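# Three arms move green bin to edge, hook beside it

## Task

Carry the green bin, and nothing else, over the benches to the bench edge where the two arms are mounted. Set the hook next to that bin, lying flat on the bench with its handle sticking out past that same edge. Every other object has to finish on the surface it started on. Nothing counts if a robot is what holds it in place at the end. Afterwards open the grippers and move the arms away.

## Robot and tools

Robots: three identical i2rt Big YAM arms named arm1, arm2 and arm3. Each has six revolute joints, a two-finger gripper and a wrist camera. Two room cameras, room_a and room_b, are fixed in the room. With joints 1 and 6 at 0 and the hand level and pointing forward, the wrist camera rides on top of the hand looking at the fingertips. Reach is about 1.0 m from the joint1 axis.

Frame: a single shared scene frame with its origin on the floor and +z up. The hand point is midway between the fingertips. The hand's z axis runs along the fingers and the fingers close along its y axis. The robot feet's poses are not printed. Camera calibration (K, distortion, T_world_to_cam, pos_world) is given in OpenCV conventions and may be off by a few degrees and millimetres. Wrist camera poses are derived from joint readings.

execute_actions(actions, cameras): actions is a list holding zero or one action. An action is an object keyed by robot name, and each robot key has a "joints" object. All joint values are absolute targets, not offsets. Units are radians for joints and metres for gripper_m. Ranges are as follows. joint1_rad -2.879..2.879 turns the arm about its foot, positive counter-clockwise seen from above. joint2_rad 0..3.141 is the shoulder: 0 points the upper arm back, and increasing values raise it and swing it forward. joint3_rad 0..3.019 is the elbow: 0 is folded, and increasing values open it. joint4_rad -1.692..1.57 is hand pitch, positive tilts the fingers up. joint5_rad -1.57..1.57 is sideways hand swing, positive toward the arm's right. joint6_rad -2.094..2.094 is hand roll, positive clockwise viewed from behind the hand. gripper_m 0..0.093 is the fingertip gap. Done tolerances are ±0.045, 0.14, 0.09, 0.055, 0.03 and 0.035 rad, and ±0.003 m. Example: {"arm1": {"joints": {"gripper_m": 0.05}}, "arm2": {"joints": {"joint1_rad": 0.3}}}. All named motions start together, each joint moves at its own speed, and the hand path can therefore sweep wide. Any single action lasts at most 15 s. Joints or robots you leave out keep pursuing their previous target. An unknown key or an out-of-range value rejects the whole call and nothing moves. cameras takes names from arm1_cam_wrist, arm2_cam_wrist, arm3_cam_wrist, room_a, room_b and all. If omitted, null or ["all"], every camera is returned. An empty list returns none. An empty actions list just reports state and images.

wait(seconds 0..10): commands nothing new and returns state plus images. zoom_image(camera, region [x0,y0,x1,y1] in pixels, top-left origin, region at most 504x504): gives a closer look at that camera's latest image. read_manual(section "licences"): returns licence text only. finished_scene(scene 1 or 2): ends the scene irreversibly and reports success and the next task. Call it only after letting go and moving clear.

Result lines: joint_status says how each commanded joint ended. "off_target" means it stopped short and may still be pushing. After "contact_stop" or "time_out" a joint holds where it stopped. A timed-out joint may keep a target close by and continue pushing toward it, and it will move on its own if the way clears. To relieve the push, send it its reported position. "joint command not followed" (with a "cause:" line) means the self/inter-arm collision check blocked those arm targets, shown per joint as "not_followed". Any gripper command in the same action still runs, and the blocked targets can be retried later. on_its_own lists joints the call did not command, and "held at" there gives the target, not the current position. "pictures" lists images in order. A MOTOR HOT line appears from 85 °C. At 100 °C an OVER-TEMPERATURE FAULT drops that arm, and its joints read "limit_stop_at_motor_heat"; resend the targets afterwards. Once a stop is reported, later motion, wait and finished_scene calls in the same reply are skipped.

Cautions: the arms do not stop on contact and can push hard. Sustained pushing or holding loads heats motors. Avoid hard presses between robots, since that ends the run. The collision check may react too late and ignores fingers, gripper housings and cameras. Do not knock objects off the work area or onto the floor, which ends the scene. Avoid drops, slams and slips. Loose objects may occasionally get nudged. Very small target changes may not move a joint, and a joint holding a load slowly sinks. The robot keeps holding the last command while you think.

Each tool is called after ">>>" as name(argument=value, ...), one argument or row to a line, values as JSON.

## Session

>>> execute_actions(
  actions=[],
)

Scene clock: 0.00 s.
Motor temperatures (°C, as the motors report them): arm1=[22 22 25 22 23 23] | arm2=[24 25 25 22 23 25] | arm3=[24 24 22 25 23 23]
arm1.joint_positions: joint1_rad=-0.649 joint2_rad=+0.626 joint3_rad=+1.659 joint4_rad=-1.617 joint5_rad=-0.189 joint6_rad=+0.220 gripper_m=+0.094
arm1.joint_status: not commanded
arm1.hand: x=-0.2201 y=-0.6793 z=+1.3781 quat_wxyz=(-0.379, +0.264, -0.837, -0.292) (m; scene frame)
arm2.joint_positions: joint1_rad=+0.607 joint2_rad=+0.427 joint3_rad=+1.354 joint4_rad=-1.159 joint5_rad=+0.148 joint6_rad=+0.147 gripper_m=+0.094
arm2.joint_status: not commanded
arm2.hand: x=+0.5277 y=-0.6461 z=+1.3783 quat_wxyz=(-0.260, +0.664, -0.409, -0.569) (m; scene frame)
arm3.joint_positions: joint1_rad=+0.036 joint2_rad=+0.321 joint3_rad=+1.424 joint4_rad=-1.365 joint5_rad=+0.206 joint6_rad=+0.314 gripper_m=+0.094
arm3.joint_status: not commanded
arm3.hand: x=-0.3164 y=+1.4980 z=+1.3595 quat_wxyz=(-0.466, -0.645, -0.459, +0.396) (m; scene frame)
pictures: arm1_cam_wrist, arm2_cam_wrist, arm3_cam_wrist, room_a, room_b
Images, in order (width x height): arm1_cam_wrist 504x504, arm2_cam_wrist 504x504, arm3_cam_wrist 504x504, room_a 504x504, room_b 504x504.

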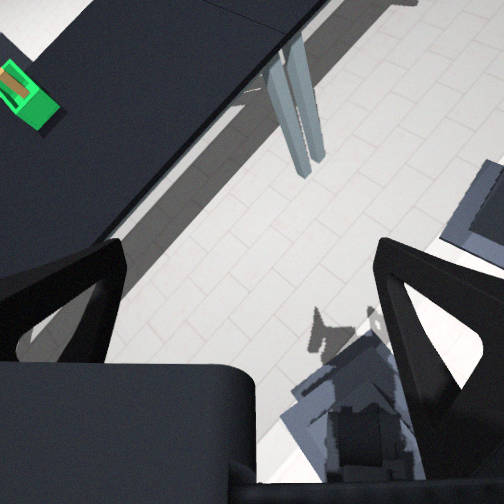

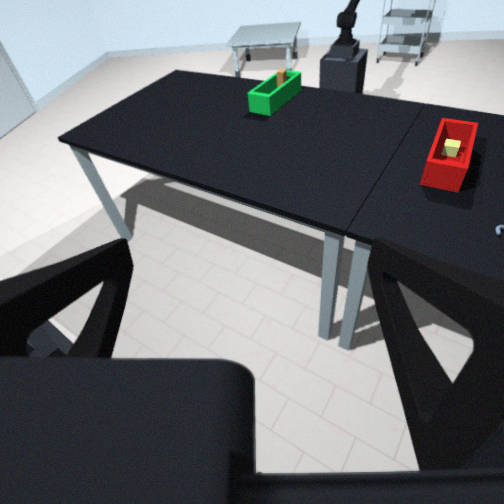

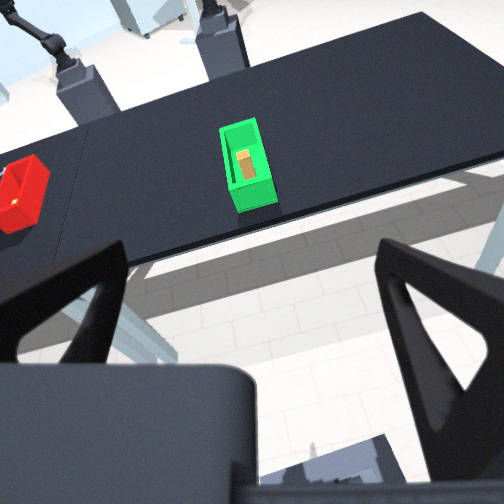

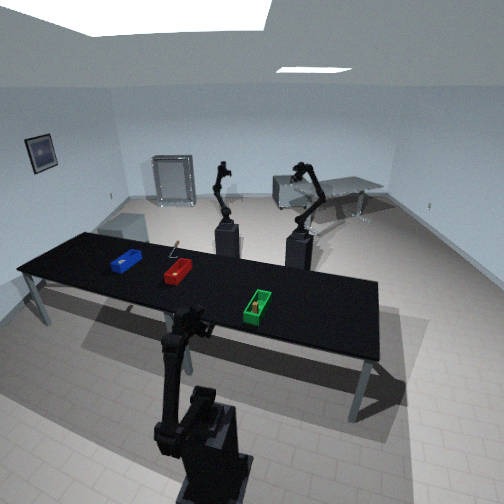

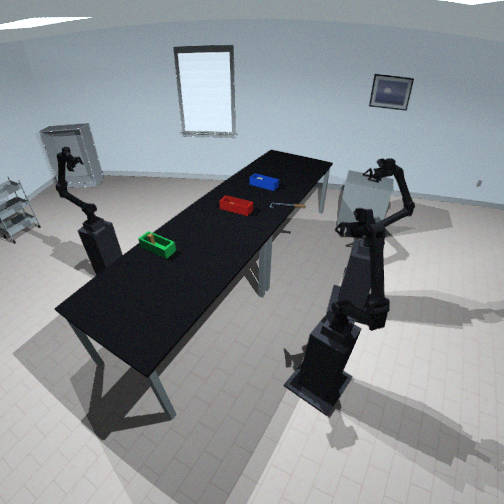

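>>> zoom_image(
  camera="room_b",
  region=[200, 160, 330, 240],
)

>>> zoom_image(
  camera="room_b",
  region=[120, 210, 200, 280],
)

>>> zoom_image(
  camera="room_a",
  region=[140, 220, 300, 340],
)

Region (200, 160, 330, 240) of room_b's 504x504 image, scaled by 3.877, with more detail than that image has; it fills the top 310 rows of this view, and the rest is white.

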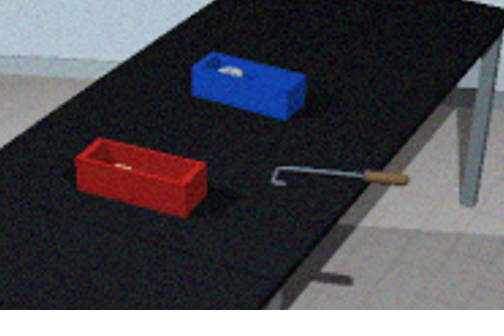

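Region (120, 210, 200, 280) of room_b's 504x504 image, scaled by 6.300, with more detail than that image has; it fills the top 441 rows of this view, and the rest is white.

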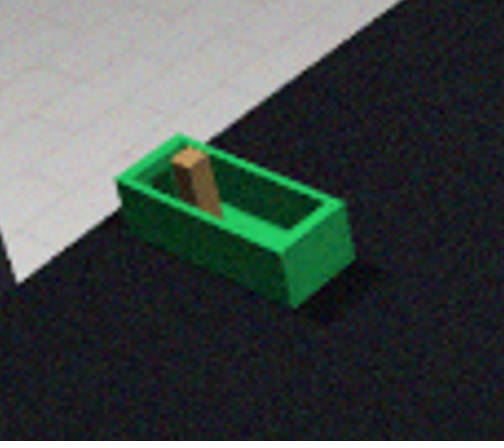

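Region (140, 220, 300, 340) of room_a's 504x504 image, scaled by 3.150, with more detail than that image has; it fills the top 378 rows of this view, and the rest is white.

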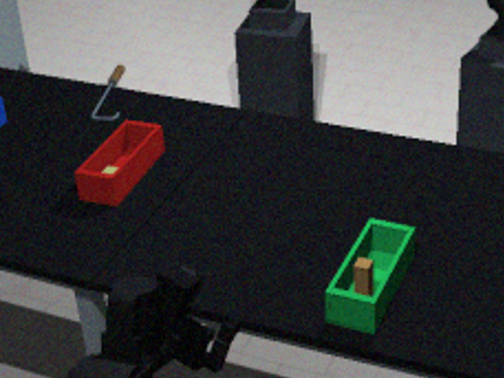

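>>> execute_actions(
  actions=[
    {"arm2":{"joints":{"joint1_rad":-0.741,"joint2_rad":1.4,"joint3_rad":1.045,"joint4_rad":1.0,"joint5_rad":-0.945,"joint6_rad":0}},"arm3":{"joints":{"joint1_rad":-0.147,"joint2_rad":1.4,"joint3_rad":0.714,"joint4_rad":1.1,"joint5_rad":0,"joint6_rad":0,"gripper_m":0.06}},"arm1":{"joints":{"joint1_rad":-0.3,"joint2_rad":1.2,"joint3_rad":0.8,"joint4_rad":0.3,"joint5_rad":0,"joint6_rad":0}}},
  ],
  cameras=[],
)

>>> execute_actions(
  actions=[
    {"arm2":{"joints":{"joint2_rad":2.146,"joint4_rad":1.102}},"arm3":{"joints":{"joint2_rad":1.9,"joint4_rad":1.168}}},
  ],
)

Scene clock: 109.40 s.
Motor temperatures (°C, as the motors report them): arm1=[22 22 29 22 23 23] | arm2=[24 25 29 23 23 25] | arm3=[24 25 25 25 23 23]
arm1.joint_positions: joint1_rad=-0.304 joint2_rad=+1.207 joint3_rad=+0.804 joint4_rad=+0.280 joint5_rad=-0.003 joint6_rad=+0.012 gripper_m=+0.094
arm1.joint_status: all done
arm1.hand: x=-0.0558 y=-0.3230 z=+1.1050 quat_wxyz=(-0.564, +0.380, -0.646, -0.347) (m; scene frame)
arm2.joint_positions: joint1_rad=-0.738 joint2_rad=+1.395 joint3_rad=+1.037 joint4_rad=+0.978 joint5_rad=-0.942 joint6_rad=+0.012 gripper_m=+0.094
arm2.joint_status: all done
arm2.hand: x=+0.8061 y=-0.2810 z=+1.2592 quat_wxyz=(-0.601, +0.541, -0.181, -0.560) (m; scene frame)
arm3.joint_positions: joint1_rad=-0.135 joint2_rad=+1.389 joint3_rad=+0.702 joint4_rad=+1.075 joint5_rad=+0.003 joint6_rad=+0.009 gripper_m=+0.060
arm3.joint_status: all done
arm3.hand: x=-0.3190 y=+1.0491 z=+1.1327 quat_wxyz=(-0.574, -0.401, -0.387, +0.599) (m; scene frame)
pictures: none
No camera images: the call's "cameras" was empty. Leave "cameras" out to get every camera's image.

Scene clock: 110.87 s.
Motor temperatures (°C, as the motors report them): arm1=[22 22 29 22 23 23] | arm2=[24 26 29 23 23 25] | arm3=[24 25 25 25 23 23]
arm1.joint_positions: joint1_rad=-0.304 joint2_rad=+1.207 joint3_rad=+0.804 joint4_rad=+0.280 joint5_rad=-0.003 joint6_rad=+0.012 gripper_m=+0.094
arm1.joint_status: not commanded
arm1.hand: x=-0.0558 y=-0.3230 z=+1.1050 quat_wxyz=(-0.564, +0.380, -0.646, -0.347) (m; scene frame)
arm2.joint_positions: joint1_rad=-0.738 joint2_rad=+2.153 joint3_rad=+1.037 joint4_rad=+1.089 joint5_rad=-0.942 joint6_rad=+0.012 gripper_m=+0.094
arm2.joint_status: all done
arm2.hand: x=+0.8604 y=-0.1923 z=+0.8375 quat_wxyz=(-0.393, +0.570, -0.424, -0.584) (m; scene frame)
arm3.joint_positions: joint1_rad=-0.135 joint2_rad=+1.905 joint3_rad=+0.702 joint4_rad=+1.152 joint5_rad=+0.003 joint6_rad=+0.009 gripper_m=+0.060
arm3.joint_status: all done
arm3.hand: x=-0.3244 y=+0.9993 z=+0.8636 quat_wxyz=(-0.475, -0.523, -0.502, +0.499) (m; scene frame)
pictures: arm1_cam_wrist, arm2_cam_wrist, arm3_cam_wrist, room_a, room_b
camera_calibration (this result's frames):
arm1_cam_wrist: T_world_to_cam=[[0.87238, -0.488303, -0.022647, -0.0880396], [-0.344876, -0.581984, -0.736448, 0.617947], [0.346429, 0.650273, -0.676115, 1.10173], [0, 0, 0, 1]] pos_world=[-0.091752, -0.399779, 1.19799]
arm2_cam_wrist: T_world_to_cam=[[0.941069, 0.334883, -0.0473548, -0.709915], [0.162764, -0.571157, -0.804541, 0.430732], [-0.296475, 0.749421, -0.592006, 1.02019], [0, 0, 0, 1]] pos_world=[0.900432, -0.280797, 0.916881]
arm3_cam_wrist: T_world_to_cam=[[-0.998588, 0.0529037, 0.00477023, -0.382684], [0.0292503, 0.622625, -0.781973, 0.0678856], [-0.0443393, -0.78073, -0.623294, 1.4287], [0, 0, 0, 1]] pos_world=[-0.320782, 1.09341, 0.945408]
Images, in order (width x height): arm1_cam_wrist 504x504, arm2_cam_wrist 504x504, arm3_cam_wrist 504x504, room_a 504x504, room_b 504x504.

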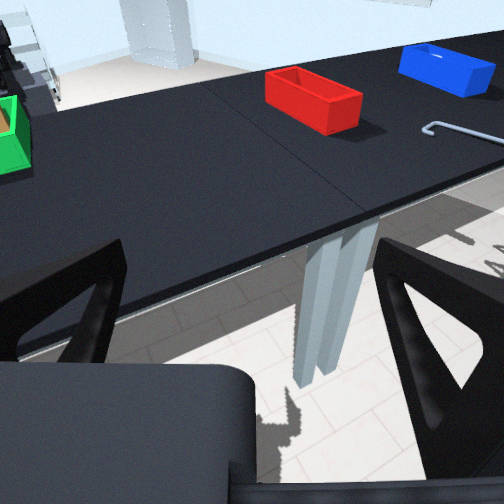

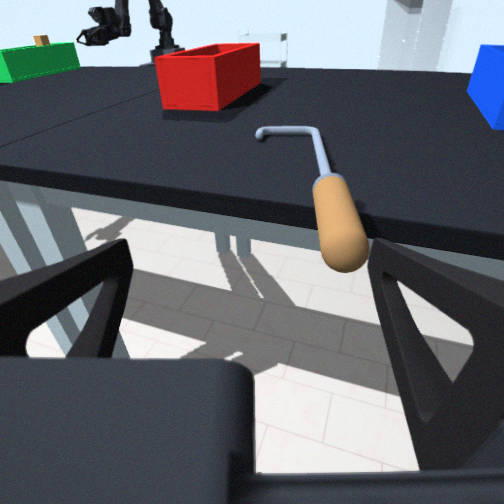

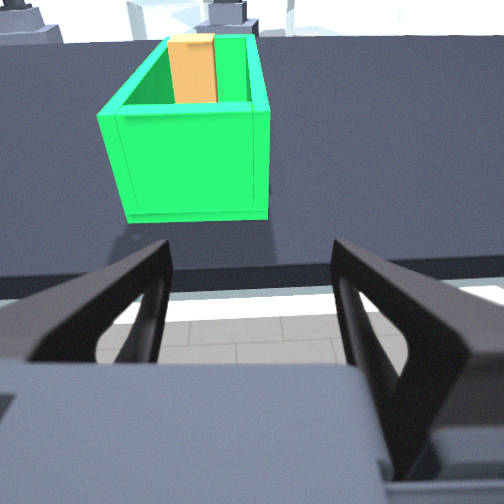

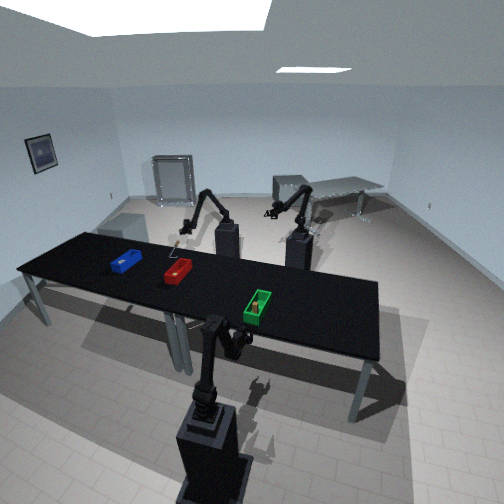

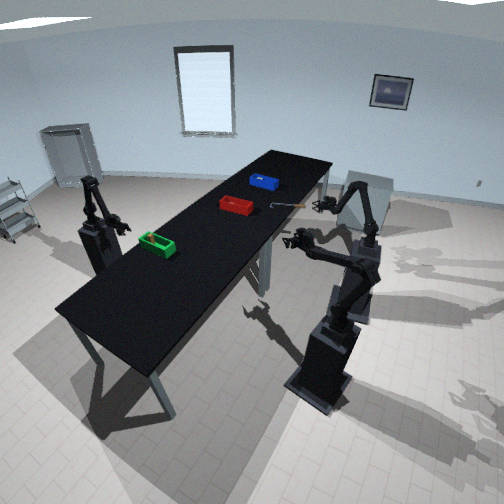

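>>> execute_actions(
  actions=[
    {"arm2":{"joints":{"joint1_rad":-0.72,"joint2_rad":2.345,"joint3_rad":1.326,"joint4_rad":1.045,"joint5_rad":-0.857}},"arm3":{"joints":{"joint1_rad":-0.065,"joint2_rad":1.996,"joint3_rad":0.80,"joint4_rad":1.125}}},
  ],
  cameras=["arm2_cam_wrist","arm3_cam_wrist","room_b"],
)

Scene clock: 165.07 s.
Motor temperatures (°C, as the motors report them): arm1=[22 23 31 23 23 23] | arm2=[24 28 28 23 23 25] | arm3=[24 27 24 25 23 23]
arm1.joint_positions: joint1_rad=-0.304 joint2_rad=+1.207 joint3_rad=+0.804 joint4_rad=+0.280 joint5_rad=-0.003 joint6_rad=+0.012 gripper_m=+0.094
arm1.joint_status: not commanded
arm1.hand: x=-0.0558 y=-0.3230 z=+1.1050 quat_wxyz=(-0.564, +0.380, -0.646, -0.347) (m; scene frame)
arm2.joint_positions: joint1_rad=-0.737 joint2_rad=+2.339 joint3_rad=+1.292 joint4_rad=+1.058 joint5_rad=-0.858 joint6_rad=+0.012 gripper_m=+0.094
arm2.joint_status: all done
arm2.hand: x=+0.9129 y=-0.1297 z=+0.8018 quat_wxyz=(-0.430, +0.552, -0.434, -0.567) (m; scene frame)
arm3.joint_positions: joint1_rad=-0.069 joint2_rad=+1.982 joint3_rad=+0.783 joint4_rad=+1.144 joint5_rad=+0.001 joint6_rad=+0.008 gripper_m=+0.060
arm3.joint_status: all done
arm3.hand: x=-0.2841 y=+0.9722 z=+0.8473 quat_wxyz=(-0.490, -0.507, -0.521, +0.481) (m; scene frame)
pictures: arm2_cam_wrist, arm3_cam_wrist, room_b
camera_calibration (this result's frames):
arm2_cam_wrist: T_world_to_cam=[[0.966412, 0.256363, -0.0180681, -0.83875], [0.13326, -0.559981, -0.817718, 0.468165], [-0.219751, 0.787844, -0.575335, 0.889332], [0, 0, 0, 1]] pos_world=[0.943622, -0.223467, 0.879337]
arm3_cam_wrist: T_world_to_cam=[[-0.999869, -0.0153435, 0.00511986, -0.275209], [-0.0136077, 0.626796, -0.779065, 0.0520714], [0.00874449, -0.779032, -0.626923, 1.41565], [0, 0, 0, 1]] pos_world=[-0.286843, 1.06598, 0.92948]
Images, in order (width x height): arm2_cam_wrist 504x504, arm3_cam_wrist 504x504, room_b 504x504.

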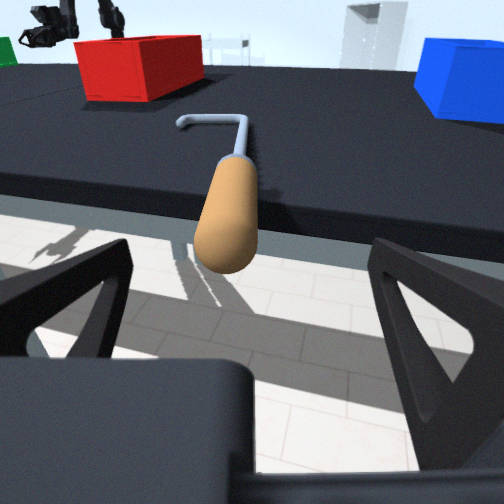

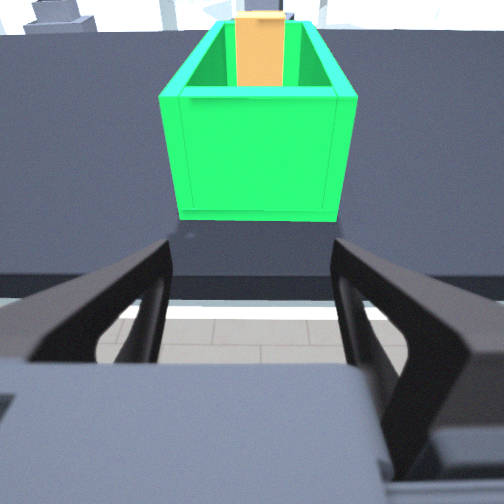

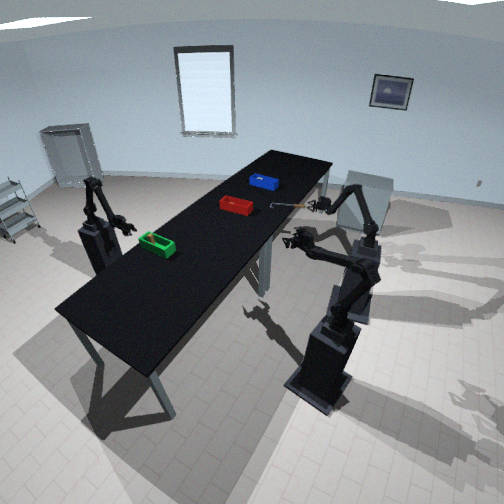

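>>> execute_actions(
  actions=[
    {"arm2":{"joints":{"joint1_rad":-0.64,"joint2_rad":2.42,"joint3_rad":1.472,"joint4_rad":0.965,"joint5_rad":-0.766}},"arm3":{"joints":{"joint2_rad":2.08,"joint3_rad":1.045,"joint4_rad":0.95}}},
  ],
  cameras=["arm2_cam_wrist","arm3_cam_wrist"],
)

Scene clock: 189.90 s.
Motor temperatures (°C, as the motors report them): arm1=[22 23 32 23 23 23] | arm2=[24 29 29 23 23 25] | arm3=[24 27 25 25 23 23]
arm1.joint_positions: joint1_rad=-0.304 joint2_rad=+1.207 joint3_rad=+0.804 joint4_rad=+0.280 joint5_rad=-0.003 joint6_rad=+0.012 gripper_m=+0.094
arm1.joint_status: not commanded
arm1.hand: x=-0.0558 y=-0.3230 z=+1.1050 quat_wxyz=(-0.564, +0.380, -0.646, -0.347) (m; scene frame)
arm2.joint_positions: joint1_rad=-0.632 joint2_rad=+2.399 joint3_rad=+1.435 joint4_rad=+0.981 joint5_rad=-0.768 joint6_rad=+0.012 gripper_m=+0.094
arm2.joint_status: all done
arm2.hand: x=+0.8759 y=-0.0626 z=+0.8022 quat_wxyz=(-0.428, +0.555, -0.428, -0.571) (m; scene frame)
arm3.joint_positions: joint1_rad=-0.069 joint2_rad=+2.076 joint3_rad=+1.025 joint4_rad=+0.971 joint5_rad=+0.001 joint6_rad=+0.008 gripper_m=+0.060
arm3.joint_status: all done
arm3.hand: x=-0.2821 y=+0.8927 z=+0.8441 quat_wxyz=(-0.484, -0.513, -0.527, +0.475) (m; scene frame)
pictures: arm2_cam_wrist, arm3_cam_wrist
camera_calibration (this result's frames):
arm2_cam_wrist: T_world_to_cam=[[0.96256, 0.270728, -0.01356, -0.819569], [0.14373, -0.552159, -0.821257, 0.505165], [-0.229824, 0.78856, -0.570398, 0.83343], [0, 0, 0, 1]] pos_world=[0.90782, -0.156397, 0.879143]
arm3_cam_wrist: T_world_to_cam=[[-0.999871, -0.0151688, 0.00536556, -0.274814], [-0.013895, 0.645916, -0.763282, 0.0690011], [0.00811242, -0.763258, -0.646043, 1.35353], [0, 0, 0, 1]] pos_world=[-0.2848, 0.984355, 0.92858]
Images, in order (width x height): arm2_cam_wrist 504x504, arm3_cam_wrist 504x504.

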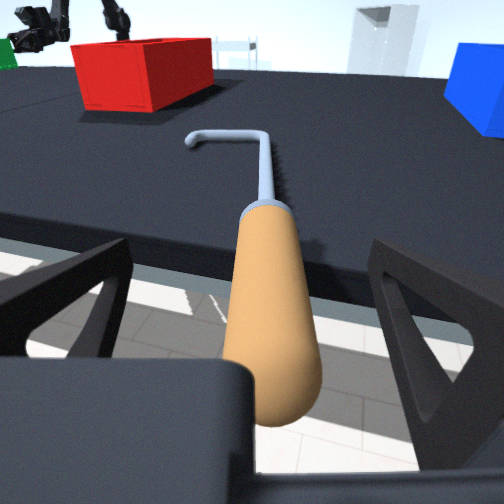

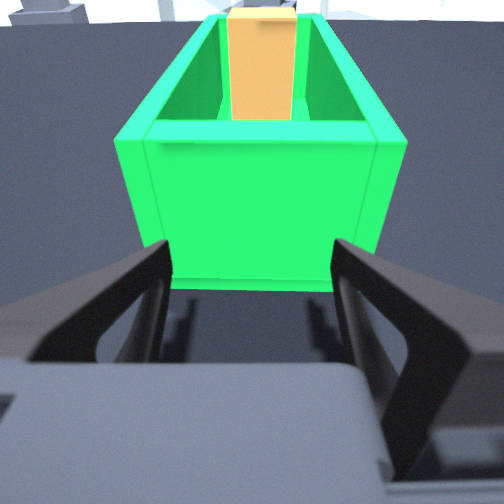

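>>> execute_actions(
  actions=[
    {"arm2":{"joints":{"joint2_rad":2.445}},"arm3":{"joints":{"joint2_rad":2.165,"joint3_rad":1.245,"joint4_rad":0.84}}},
  ],
  cameras=["arm2_cam_wrist","arm3_cam_wrist"],
)

Scene clock: 197.67 s.
Motor temperatures (°C, as the motors report them): arm1=[22 23 32 23 23 23] | arm2=[24 29 30 23 23 25] | arm3=[24 28 25 25 23 23]
arm1.joint_positions: joint1_rad=-0.304 joint2_rad=+1.207 joint3_rad=+0.804 joint4_rad=+0.280 joint5_rad=-0.003 joint6_rad=+0.012 gripper_m=+0.094
arm1.joint_status: not commanded
arm1.hand: x=-0.0558 y=-0.3230 z=+1.1050 quat_wxyz=(-0.564, +0.380, -0.646, -0.347) (m; scene frame)
arm2.joint_positions: joint1_rad=-0.632 joint2_rad=+2.420 joint3_rad=+1.436 joint4_rad=+0.981 joint5_rad=-0.768 joint6_rad=+0.012 gripper_m=+0.094
arm2.joint_status: all done
arm2.hand: x=+0.8747 y=-0.0644 z=+0.7868 quat_wxyz=(-0.421, +0.556, -0.435, -0.570) (m; scene frame)
arm3.joint_positions: joint1_rad=-0.069 joint2_rad=+2.155 joint3_rad=+1.213 joint4_rad=+0.859 joint5_rad=+0.002 joint6_rad=+0.008 gripper_m=+0.060
arm3.joint_status: all done
arm3.hand: x=-0.2808 y=+0.8350 z=+0.8459 quat_wxyz=(-0.483, -0.513, -0.527, +0.474) (m; scene frame)
pictures: arm2_cam_wrist, arm3_cam_wrist
camera_calibration (this result's frames):
arm2_cam_wrist: T_world_to_cam=[[0.962278, 0.27063, -0.0279285, -0.806524], [0.135853, -0.566901, -0.812507, 0.490676], [-0.235721, 0.778063, -0.582282, 0.839614], [0, 0, 0, 1]] pos_world=[0.907355, -0.156839, 0.865045]
arm3_cam_wrist: T_world_to_cam=[[-0.999879, -0.0144194, 0.00583988, -0.275385], [-0.0137948, 0.648237, -0.761314, 0.104056], [0.00719206, -0.761302, -0.648357, 1.31071], [0, 0, 0, 1]] pos_world=[-0.283343, 0.92642, 0.930634]
Images, in order (width x height): arm2_cam_wrist 504x504, arm3_cam_wrist 504x504.

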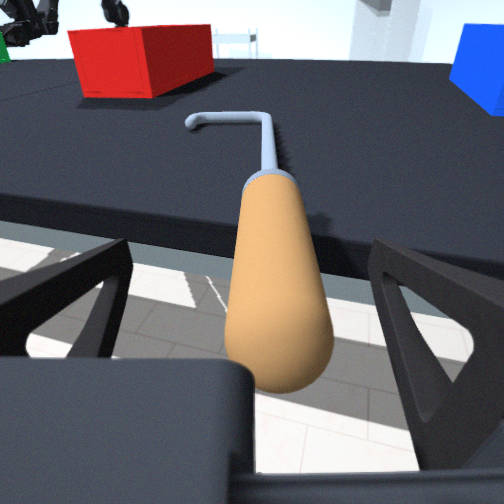

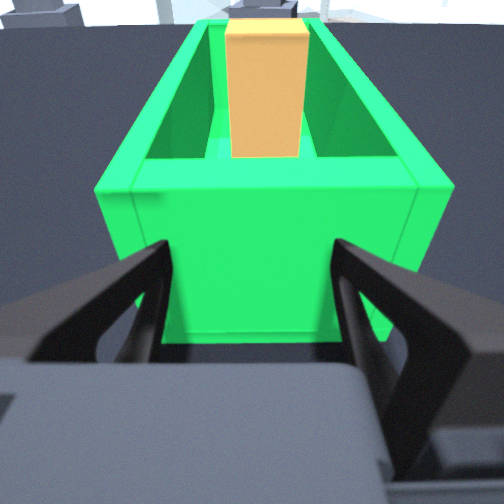

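>>> execute_actions(
  actions=[
    {"arm2":{"joints":{"gripper_m":0.0}},"arm3":{"joints":{"joint2_rad":2.268,"joint3_rad":1.465,"joint4_rad":0.72}}},
  ],
  cameras=["arm2_cam_wrist","arm3_cam_wrist"],
)

Scene clock: 205.17 s.
Motor temperatures (°C, as the motors report them): arm1=[22 23 32 23 23 23] | arm2=[24 30 30 23 23 25] | arm3=[24 28 26 25 23 23]
arm1.joint_positions: joint1_rad=-0.304 joint2_rad=+1.207 joint3_rad=+0.804 joint4_rad=+0.280 joint5_rad=-0.003 joint6_rad=+0.012 gripper_m=+0.094
arm1.joint_status: not commanded
arm1.hand: x=-0.0558 y=-0.3230 z=+1.1050 quat_wxyz=(-0.564, +0.380, -0.646, -0.347) (m; scene frame)
arm2.joint_positions: joint1_rad=-0.632 joint2_rad=+2.420 joint3_rad=+1.436 joint4_rad=+0.981 joint5_rad=-0.766 joint6_rad=+0.011 gripper_m=+0.030
arm2.joint_status: gripper_m off_target (ended at +0.030, target +0.000)
arm2.hand: x=+0.8752 y=-0.0642 z=+0.7868 quat_wxyz=(-0.422, +0.555, -0.435, -0.569) (m; scene frame)
arm3.joint_positions: joint1_rad=-0.069 joint2_rad=+2.257 joint3_rad=+1.427 joint4_rad=+0.738 joint5_rad=+0.002 joint6_rad=+0.008 gripper_m=+0.060
arm3.joint_status: all done
arm3.hand: x=-0.2793 y=+0.7752 z=+0.8426 quat_wxyz=(-0.481, -0.515, -0.529, +0.472) (m; scene frame)
pictures: arm2_cam_wrist, arm3_cam_wrist
camera_calibration (this result's frames):
arm2_cam_wrist: T_world_to_cam=[[0.963029, 0.268062, -0.0267956, -0.808779], [0.135233, -0.567051, -0.812505, 0.491328], [-0.232997, 0.778843, -0.582337, 0.837305], [0, 0, 0, 1]] pos_world=[0.907523, -0.156718, 0.865129]
arm3_cam_wrist: T_world_to_cam=[[-0.999879, -0.0143681, 0.00592617, -0.274876], [-0.0138837, 0.654314, -0.756096, 0.131245], [0.00698608, -0.756087, -0.654434, 1.26409], [0, 0, 0, 1]] pos_world=[-0.281851, 0.865939, 0.928129]
Images, in order (width x height): arm2_cam_wrist 504x504, arm3_cam_wrist 504x504.

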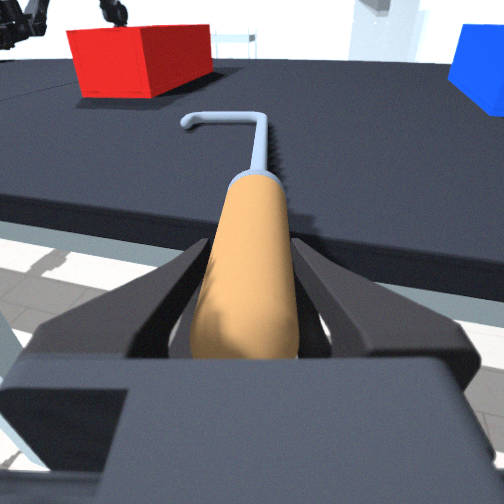

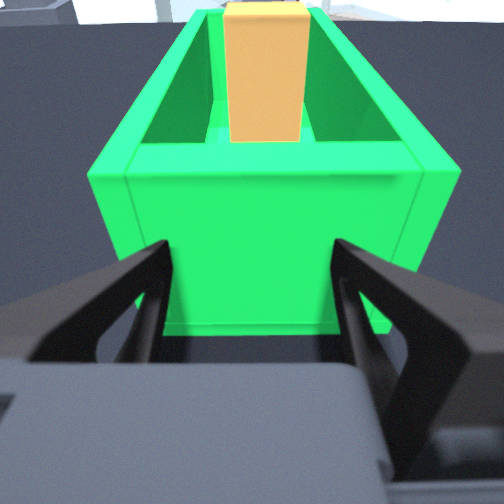

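>>> execute_actions(
  actions=[
    {"arm1":{"joints":{"joint1_rad":0.3}},"arm2":{"joints":{"joint2_rad":2.18,"joint4_rad":0.85}},"arm3":{"joints":{"joint2_rad":2.378,"joint3_rad":1.712,"joint4_rad":0.595}}},
  ],
  cameras=["arm2_cam_wrist","arm3_cam_wrist"],
)

Scene clock: 223.70 s.
Motor temperatures (°C, as the motors report them): arm1=[22 23 32 23 23 23] | arm2=[24 30 30 23 23 25] | arm3=[24 29 28 25 23 23]
arm1.joint_positions: joint1_rad=+0.299 joint2_rad=+1.207 joint3_rad=+0.804 joint4_rad=+0.280 joint5_rad=+0.000 joint6_rad=+0.011 gripper_m=+0.094
arm1.joint_status: all done
arm1.hand: x=-0.3736 y=-0.2613 z=+1.1071 quat_wxyz=(-0.439, +0.553, -0.503, -0.498) (m; scene frame)
arm2.joint_positions: joint1_rad=-0.632 joint2_rad=+2.189 joint3_rad=+1.438 joint4_rad=+0.848 joint5_rad=-0.766 joint6_rad=+0.010 gripper_m=+0.030
arm2.joint_status: all done
arm2.hand: x=+0.8833 y=-0.0535 z=+0.9342 quat_wxyz=(-0.457, +0.550, -0.400, -0.574) (m; scene frame)
arm3.joint_positions: joint1_rad=-0.069 joint2_rad=+2.366 joint3_rad=+1.671 joint4_rad=+0.613 joint5_rad=+0.002 joint6_rad=+0.008 gripper_m=+0.060
arm3.joint_status: all done
arm3.hand: x=-0.2777 y=+0.7138 z=+0.8491 quat_wxyz=(-0.483, -0.513, -0.527, +0.475) (m; scene frame)
pictures: arm2_cam_wrist, arm3_cam_wrist
camera_calibration (this result's frames):
arm2_cam_wrist: T_world_to_cam=[[0.963007, 0.265952, 0.0434429, -0.881252], [0.174846, -0.493987, -0.851707, 0.621555], [-0.205053, 0.827796, -0.522214, 0.838477], [0, 0, 0, 1]] pos_world=[0.911907, -0.152677, 1.00553]
arm3_cam_wrist: T_world_to_cam=[[-0.999879, -0.0144317, 0.0058194, -0.274036], [-0.0137734, 0.646784, -0.762549, 0.187196], [0.007241, -0.762537, -0.646904, 1.2202], [0, 0, 0, 1]] pos_world=[-0.280259, 0.805415, 0.933692]
Images, in order (width x height): arm2_cam_wrist 504x504, arm3_cam_wrist 504x504.

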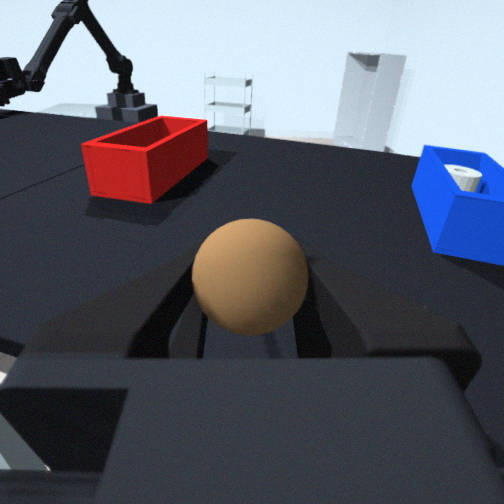

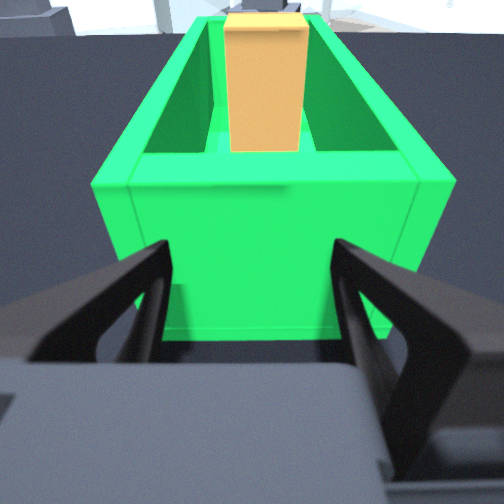

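>>> execute_actions(
  actions=[
    {"arm2":{"joints":{"joint1_rad":-0.3,"joint2_rad":2.11,"joint3_rad":1.06,"joint4_rad":1.07,"joint5_rad":-0.3}},"arm3":{"joints":{"joint2_rad":2.495,"joint3_rad":1.95,"joint4_rad":0.47}}},
  ],
  cameras=["arm2_cam_wrist","arm3_cam_wrist","room_b"],
)

Scene clock: 247.33 s.
Motor temperatures (°C, as the motors report them): arm1=[22 23 32 23 23 23] | arm2=[24 31 31 23 23 25] | arm3=[24 31 31 25 23 23]
arm1.joint_positions: joint1_rad=+0.299 joint2_rad=+1.207 joint3_rad=+0.804 joint4_rad=+0.280 joint5_rad=+0.000 joint6_rad=+0.011 gripper_m=+0.094
arm1.joint_status: not commanded
arm1.hand: x=-0.3736 y=-0.2613 z=+1.1071 quat_wxyz=(-0.439, +0.553, -0.503, -0.498) (m; scene frame)
arm2.joint_positions: joint1_rad=-0.294 joint2_rad=+2.128 joint3_rad=+1.052 joint4_rad=+1.043 joint5_rad=-0.302 joint6_rad=+0.005 gripper_m=+0.030
arm2.joint_status: all done
arm2.hand: x=+0.6787 y=-0.0909 z=+0.8504 quat_wxyz=(-0.449, +0.535, -0.477, -0.534) (m; scene frame)
arm3.joint_positions: joint1_rad=-0.069 joint2_rad=+2.478 joint3_rad=+1.903 joint4_rad=+0.488 joint5_rad=+0.002 joint6_rad=+0.008 gripper_m=+0.060
arm3.joint_status: all done
arm3.hand: x=-0.2765 y=+0.6646 z=+0.8474 quat_wxyz=(-0.482, -0.514, -0.528, +0.474) (m; scene frame)
pictures: arm2_cam_wrist, arm3_cam_wrist, room_b
camera_calibration (this result's frames):
arm2_cam_wrist: T_world_to_cam=[[0.98902, 0.144671, -0.0301584, -0.636662], [0.0642913, -0.604965, -0.793652, 0.583077], [-0.133063, 0.782999, -0.607624, 0.803418], [0, 0, 0, 1]] pos_world=[0.699089, -0.184228, 0.931735]
arm3_cam_wrist: T_world_to_cam=[[-0.999879, -0.0143973, 0.00587681, -0.27359], [-0.0138331, 0.650846, -0.759083, 0.212103], [0.00710387, -0.759073, -0.650967, 1.18266], [0, 0, 0, 1]] pos_world=[-0.279024, 0.755741, 0.932486]
Images, in order (width x height): arm2_cam_wrist 504x504, arm3_cam_wrist 504x504, room_b 504x504.

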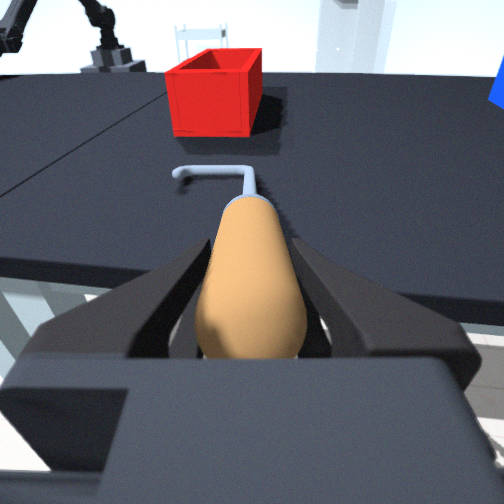

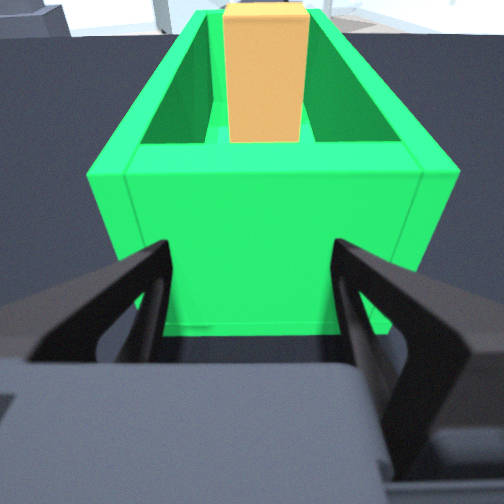

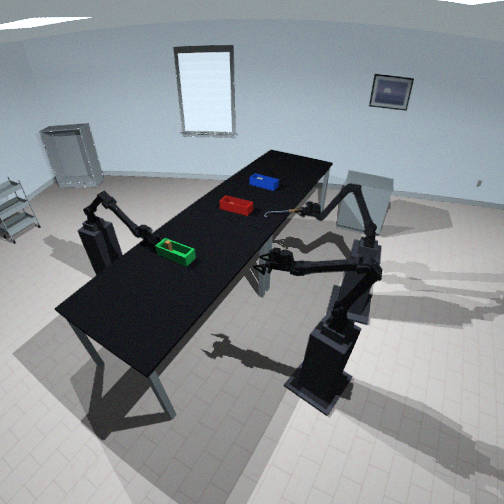

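>>> execute_actions(
  actions=[
    {"arm2":{"joints":{"joint1_rad":0.256,"joint2_rad":2.17,"joint3_rad":1.2,"joint4_rad":1.01,"joint5_rad":0.39}},"arm3":{"joints":{"joint2_rad":2.61,"joint3_rad":2.19,"joint4_rad":0.35}}},
  ],
  cameras=[],
)

>>> execute_actions(
  actions=[
    {"arm2":{"joints":{"joint1_rad":0.555,"joint2_rad":2.30,"joint3_rad":1.705,"joint4_rad":0.835,"joint5_rad":0.70}},"arm3":{"joints":{"joint2_rad":2.725,"joint3_rad":2.42,"joint4_rad":0.24}}},
  ],
  cameras=["arm2_cam_wrist","arm3_cam_wrist","room_b"],
)

Scene clock: 262.67 s.
Motor temperatures (°C, as the motors report them): arm1=[22 23 33 23 23 23] | arm2=[24 31 30 23 23 25] | arm3=[24 32 32 25 23 23]
arm1.joint_positions: joint1_rad=+0.299 joint2_rad=+1.207 joint3_rad=+0.804 joint4_rad=+0.280 joint5_rad=+0.000 joint6_rad=+0.011 gripper_m=+0.094
arm1.joint_status: not commanded
arm1.hand: x=-0.3736 y=-0.2613 z=+1.1071 quat_wxyz=(-0.439, +0.553, -0.503, -0.498) (m; scene frame)
arm2.joint_positions: joint1_rad=+0.255 joint2_rad=+2.171 joint3_rad=+1.156 joint4_rad=+1.006 joint5_rad=+0.391 joint6_rad=+0.002 gripper_m=+0.030
arm2.joint_status: all done
arm2.hand: x=+0.4029 y=-0.0919 z=+0.8609 quat_wxyz=(-0.496, +0.497, -0.505, -0.502) (m; scene frame)
arm3.joint_positions: joint1_rad=-0.069 joint2_rad=+2.591 joint3_rad=+2.141 joint4_rad=+0.368 joint5_rad=+0.002 joint6_rad=+0.008 gripper_m=+0.060
arm3.joint_status: all done
arm3.hand: x=-0.2754 y=+0.6230 z=+0.8504 quat_wxyz=(-0.483, -0.513, -0.527, +0.475) (m; scene frame)
pictures: none
No camera images: the call's "cameras" was empty. Leave "cameras" out to get every camera's image.

Scene clock: 264.23 s.
Motor temperatures (°C, as the motors report them): arm1=[22 23 33 23 23 23] | arm2=[24 31 31 23 23 25] | arm3=[24 32 32 25 23 23]
arm1.joint_positions: joint1_rad=+0.299 joint2_rad=+1.207 joint3_rad=+0.804 joint4_rad=+0.280 joint5_rad=+0.000 joint6_rad=+0.011 gripper_m=+0.094
arm1.joint_status: not commanded
arm1.hand: x=-0.3736 y=-0.2613 z=+1.1071 quat_wxyz=(-0.439, +0.553, -0.503, -0.498) (m; scene frame)
arm2.joint_positions: joint1_rad=+0.557 joint2_rad=+2.327 joint3_rad=+1.653 joint4_rad=+0.829 joint5_rad=+0.701 joint6_rad=+0.002 gripper_m=+0.030
arm2.joint_status: all done
arm2.hand: x=+0.1734 y=-0.0769 z=+0.9383 quat_wxyz=(-0.502, +0.437, -0.500, -0.555) (m; scene frame)
arm3.joint_positions: joint1_rad=-0.069 joint2_rad=+2.703 joint3_rad=+2.369 joint4_rad=+0.259 joint5_rad=+0.002 joint6_rad=+0.008 gripper_m=+0.060
arm3.joint_status: all done
arm3.hand: x=-0.2746 y=+0.5926 z=+0.8522 quat_wxyz=(-0.485, -0.512, -0.526, +0.476) (m; scene frame)
pictures: arm2_cam_wrist, arm3_cam_wrist, room_b
camera_calibration (this result's frames):
arm2_cam_wrist: T_world_to_cam=[[0.993246, 0.000535006, -0.116025, -0.0675666], [-0.101287, -0.483775, -0.869312, 0.802812], [-0.0565949, 0.875192, -0.480454, 0.653129], [0, 0, 0, 1]] pos_world=[0.185388, -0.183197, 1.00385]
arm3_cam_wrist: T_world_to_cam=[[-0.999879, -0.0144689, 0.00575809, -0.27264], [-0.0137087, 0.642411, -0.766238, 0.273703], [0.00738757, -0.766224, -0.642531, 1.12827], [0, 0, 0, 1]] pos_world=[-0.27719, 0.684732, 0.936239]
Images, in order (width x height): arm2_cam_wrist 504x504, arm3_cam_wrist 504x504, room_b 504x504.

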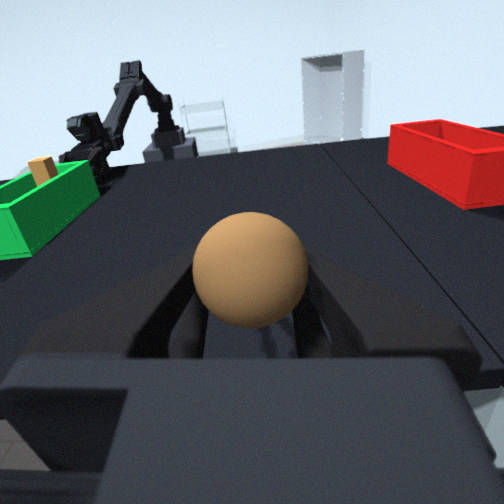

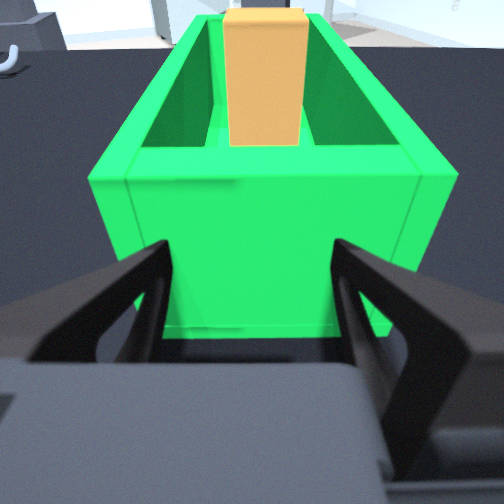

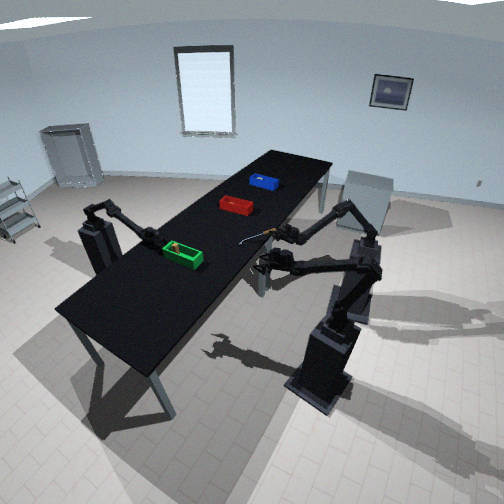

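>>> execute_actions(
  actions=[
    {"arm2":{"joints":{"joint2_rad":2.47,"joint4_rad":0.87}},"arm3":{"joints":{"joint2_rad":2.56,"joint3_rad":2.13,"joint4_rad":0.4}}},
  ],
  cameras=["arm2_cam_wrist","arm3_cam_wrist"],
)

Scene clock: 273.40 s.
Motor temperatures (°C, as the motors report them): arm1=[22 23 33 23 23 23] | arm2=[24 32 32 23 23 25] | arm3=[24 33 33 25 23 23]
arm1.joint_positions: joint1_rad=+0.299 joint2_rad=+1.207 joint3_rad=+0.804 joint4_rad=+0.280 joint5_rad=+0.000 joint6_rad=+0.011 gripper_m=+0.094
arm1.joint_status: not commanded
arm1.hand: x=-0.3736 y=-0.2613 z=+1.1071 quat_wxyz=(-0.439, +0.553, -0.503, -0.498) (m; scene frame)
arm2.joint_positions: joint1_rad=+0.557 joint2_rad=+2.483 joint3_rad=+1.671 joint4_rad=+0.855 joint5_rad=+0.698 joint6_rad=+0.002 gripper_m=+0.030
arm2.joint_status: all done
arm2.hand: x=+0.1723 y=-0.0778 z=+0.8262 quat_wxyz=(-0.499, +0.478, -0.504, -0.518) (m; scene frame)
arm3.joint_positions: joint1_rad=-0.069 joint2_rad=+2.532 joint3_rad=+2.135 joint4_rad=+0.379 joint5_rad=+0.002 joint6_rad=+0.008 gripper_m=+0.060
arm3.joint_status: all done
arm3.hand: x=-0.2747 y=+0.6228 z=+0.9054 quat_wxyz=(-0.500, -0.498, -0.512, +0.491) (m; scene frame)
pictures: arm2_cam_wrist, arm3_cam_wrist
camera_calibration (this result's frames):
arm2_cam_wrist: T_world_to_cam=[[0.998985, -0.00302081, -0.0449463, -0.139513], [-0.0390136, -0.556847, -0.829698, 0.655709], [-0.0225218, 0.83061, -0.556399, 0.653426], [0, 0, 0, 1]] pos_world=[0.179669, -0.178034, 0.901336]
arm3_cam_wrist: T_world_to_cam=[[-0.999876, -0.0148598, 0.00515709, -0.271827], [-0.0130156, 0.597546, -0.801729, 0.3554], [0.00883194, -0.801697, -0.597665, 1.16745], [0, 0, 0, 1]] pos_world=[-0.277478, 0.719537, 0.984083]
Images, in order (width x height): arm2_cam_wrist 504x504, arm3_cam_wrist 504x504.

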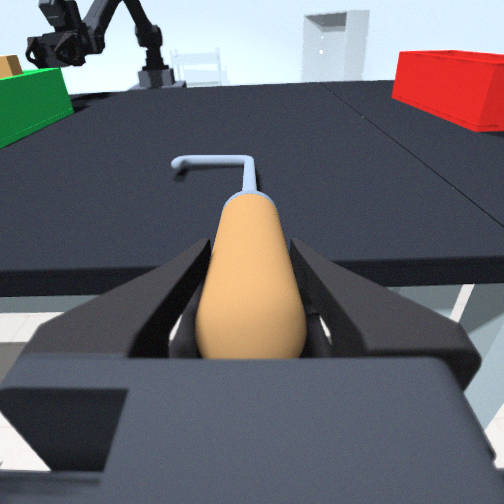

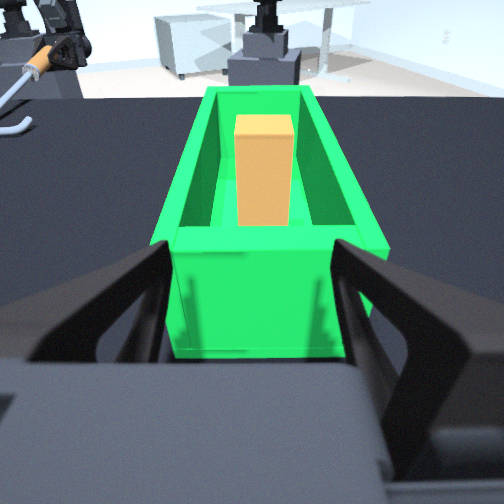

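>>> execute_actions(
  actions=[
    {"arm2":{"joints":{"joint2_rad":2.545,"joint3_rad":1.84,"joint4_rad":0.77}},"arm3":{"joints":{"joint2_rad":1.3,"joint3_rad":1.0,"joint4_rad":0.0}}},
  ],
  cameras=["arm2_cam_wrist","arm3_cam_wrist"],
)

Scene clock: 286.47 s.
Motor temperatures (°C, as the motors report them): arm1=[22 23 33 23 23 23] | arm2=[24 33 32 23 23 25] | arm3=[24 33 31 25 23 23]
arm1.joint_positions: joint1_rad=+0.299 joint2_rad=+1.207 joint3_rad=+0.804 joint4_rad=+0.280 joint5_rad=+0.000 joint6_rad=+0.011 gripper_m=+0.094
arm1.joint_status: not commanded
arm1.hand: x=-0.3736 y=-0.2613 z=+1.1071 quat_wxyz=(-0.439, +0.553, -0.503, -0.498) (m; scene frame)
arm2.joint_positions: joint1_rad=+0.557 joint2_rad=+2.528 joint3_rad=+1.785 joint4_rad=+0.783 joint5_rad=+0.702 joint6_rad=+0.002 gripper_m=+0.030
arm2.joint_status: all done
arm2.hand: x=+0.1563 y=-0.0576 z=+0.8292 quat_wxyz=(-0.500, +0.478, -0.505, -0.516) (m; scene frame)
arm3.joint_positions: joint1_rad=-0.069 joint2_rad=+1.294 joint3_rad=+1.002 joint4_rad=+0.017 joint5_rad=+0.002 joint6_rad=+0.008 gripper_m=+0.060
arm3.joint_status: all done
arm3.hand: x=-0.2819 y=+1.0058 z=+1.1028 quat_wxyz=(-0.430, -0.557, -0.571, +0.424) (m; scene frame)
pictures: arm2_cam_wrist, arm3_cam_wrist
camera_calibration (this result's frames):
arm2_cam_wrist: T_world_to_cam=[[0.999039, -0.00651701, -0.0433535, -0.124807], [-0.039598, -0.558536, -0.828535, 0.667817], [-0.0188149, 0.829455, -0.558257, 0.638869], [0, 0, 0, 1]] pos_world=[0.163152, -0.157727, 0.904551]
arm3_cam_wrist: T_world_to_cam=[[-0.999878, -0.013387, 0.00800733, -0.278992], [-0.0154581, 0.781508, -0.623703, -0.0973558], [0.00209169, -0.623751, -0.78162, 1.61451], [0, 0, 0, 1]] pos_world=[-0.283841, 1.0794, 1.20345]
Images, in order (width x height): arm2_cam_wrist 504x504, arm3_cam_wrist 504x504.

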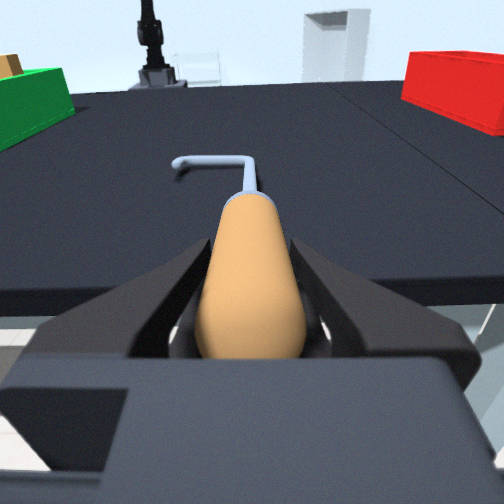

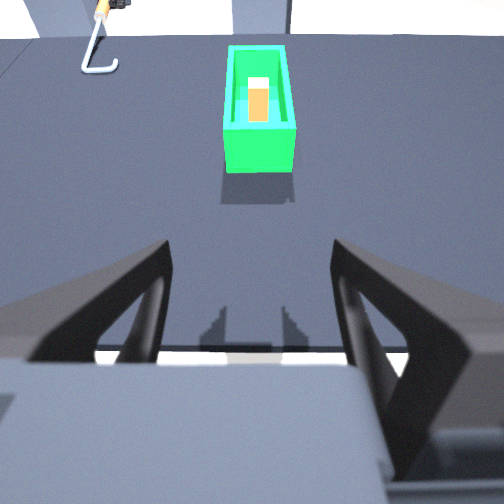

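>>> execute_actions(
  actions=[
    {"arm2":{"joints":{"joint2_rad":2.59}}},
  ],
  cameras=["arm2_cam_wrist","arm3_cam_wrist"],
)

Scene clock: 291.00 s.
Motor temperatures (°C, as the motors report them): arm1=[22 23 33 23 23 23] | arm2=[24 33 33 23 23 25] | arm3=[24 32 31 25 23 23]
arm1.joint_positions: joint1_rad=+0.299 joint2_rad=+1.207 joint3_rad=+0.804 joint4_rad=+0.280 joint5_rad=+0.000 joint6_rad=+0.011 gripper_m=+0.094
arm1.joint_status: not commanded
arm1.hand: x=-0.3736 y=-0.2613 z=+1.1071 quat_wxyz=(-0.439, +0.553, -0.503, -0.498) (m; scene frame)
arm2.joint_positions: joint1_rad=+0.557 joint2_rad=+2.579 joint3_rad=+1.794 joint4_rad=+0.783 joint5_rad=+0.698 joint6_rad=+0.002 gripper_m=+0.030
arm2.joint_status: all done
arm2.hand: x=+0.1571 y=-0.0600 z=+0.7908 quat_wxyz=(-0.498, +0.494, -0.505, -0.502) (m; scene frame)
arm3.joint_positions: joint1_rad=-0.069 joint2_rad=+1.294 joint3_rad=+1.002 joint4_rad=+0.017 joint5_rad=+0.002 joint6_rad=+0.008 gripper_m=+0.060
arm3.joint_status: not commanded
arm3.hand: x=-0.2819 y=+1.0058 z=+1.1028 quat_wxyz=(-0.430, -0.557, -0.571, +0.424) (m; scene frame)
pictures: arm2_cam_wrist, arm3_cam_wrist
camera_calibration (this result's frames):
arm2_cam_wrist: T_world_to_cam=[[0.999864, -0.00326348, -0.016152, -0.148748], [-0.0150062, -0.585312, -0.810669, 0.615102], [-0.00680839, 0.810801, -0.585282, 0.637755], [0, 0, 0, 1]] pos_world=[0.1623, -0.157552, 0.869508]
arm3_cam_wrist: T_world_to_cam=[[-0.999878, -0.013387, 0.00800733, -0.278992], [-0.0154581, 0.781508, -0.623703, -0.0973558], [0.00209169, -0.623751, -0.78162, 1.61451], [0, 0, 0, 1]] pos_world=[-0.283841, 1.0794, 1.20345]
Images, in order (width x height): arm2_cam_wrist 504x504, arm3_cam_wrist 504x504.

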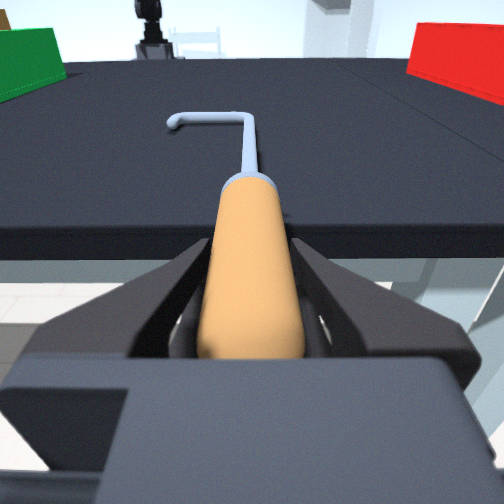

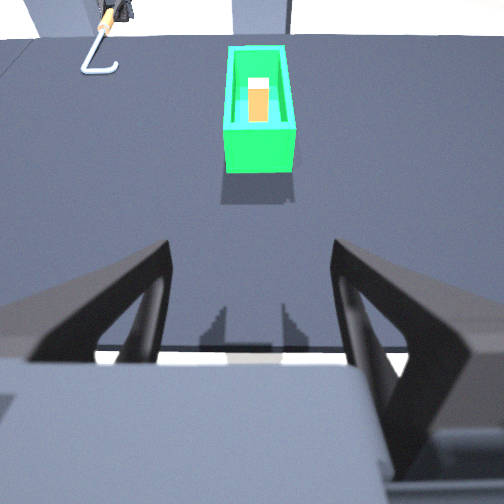

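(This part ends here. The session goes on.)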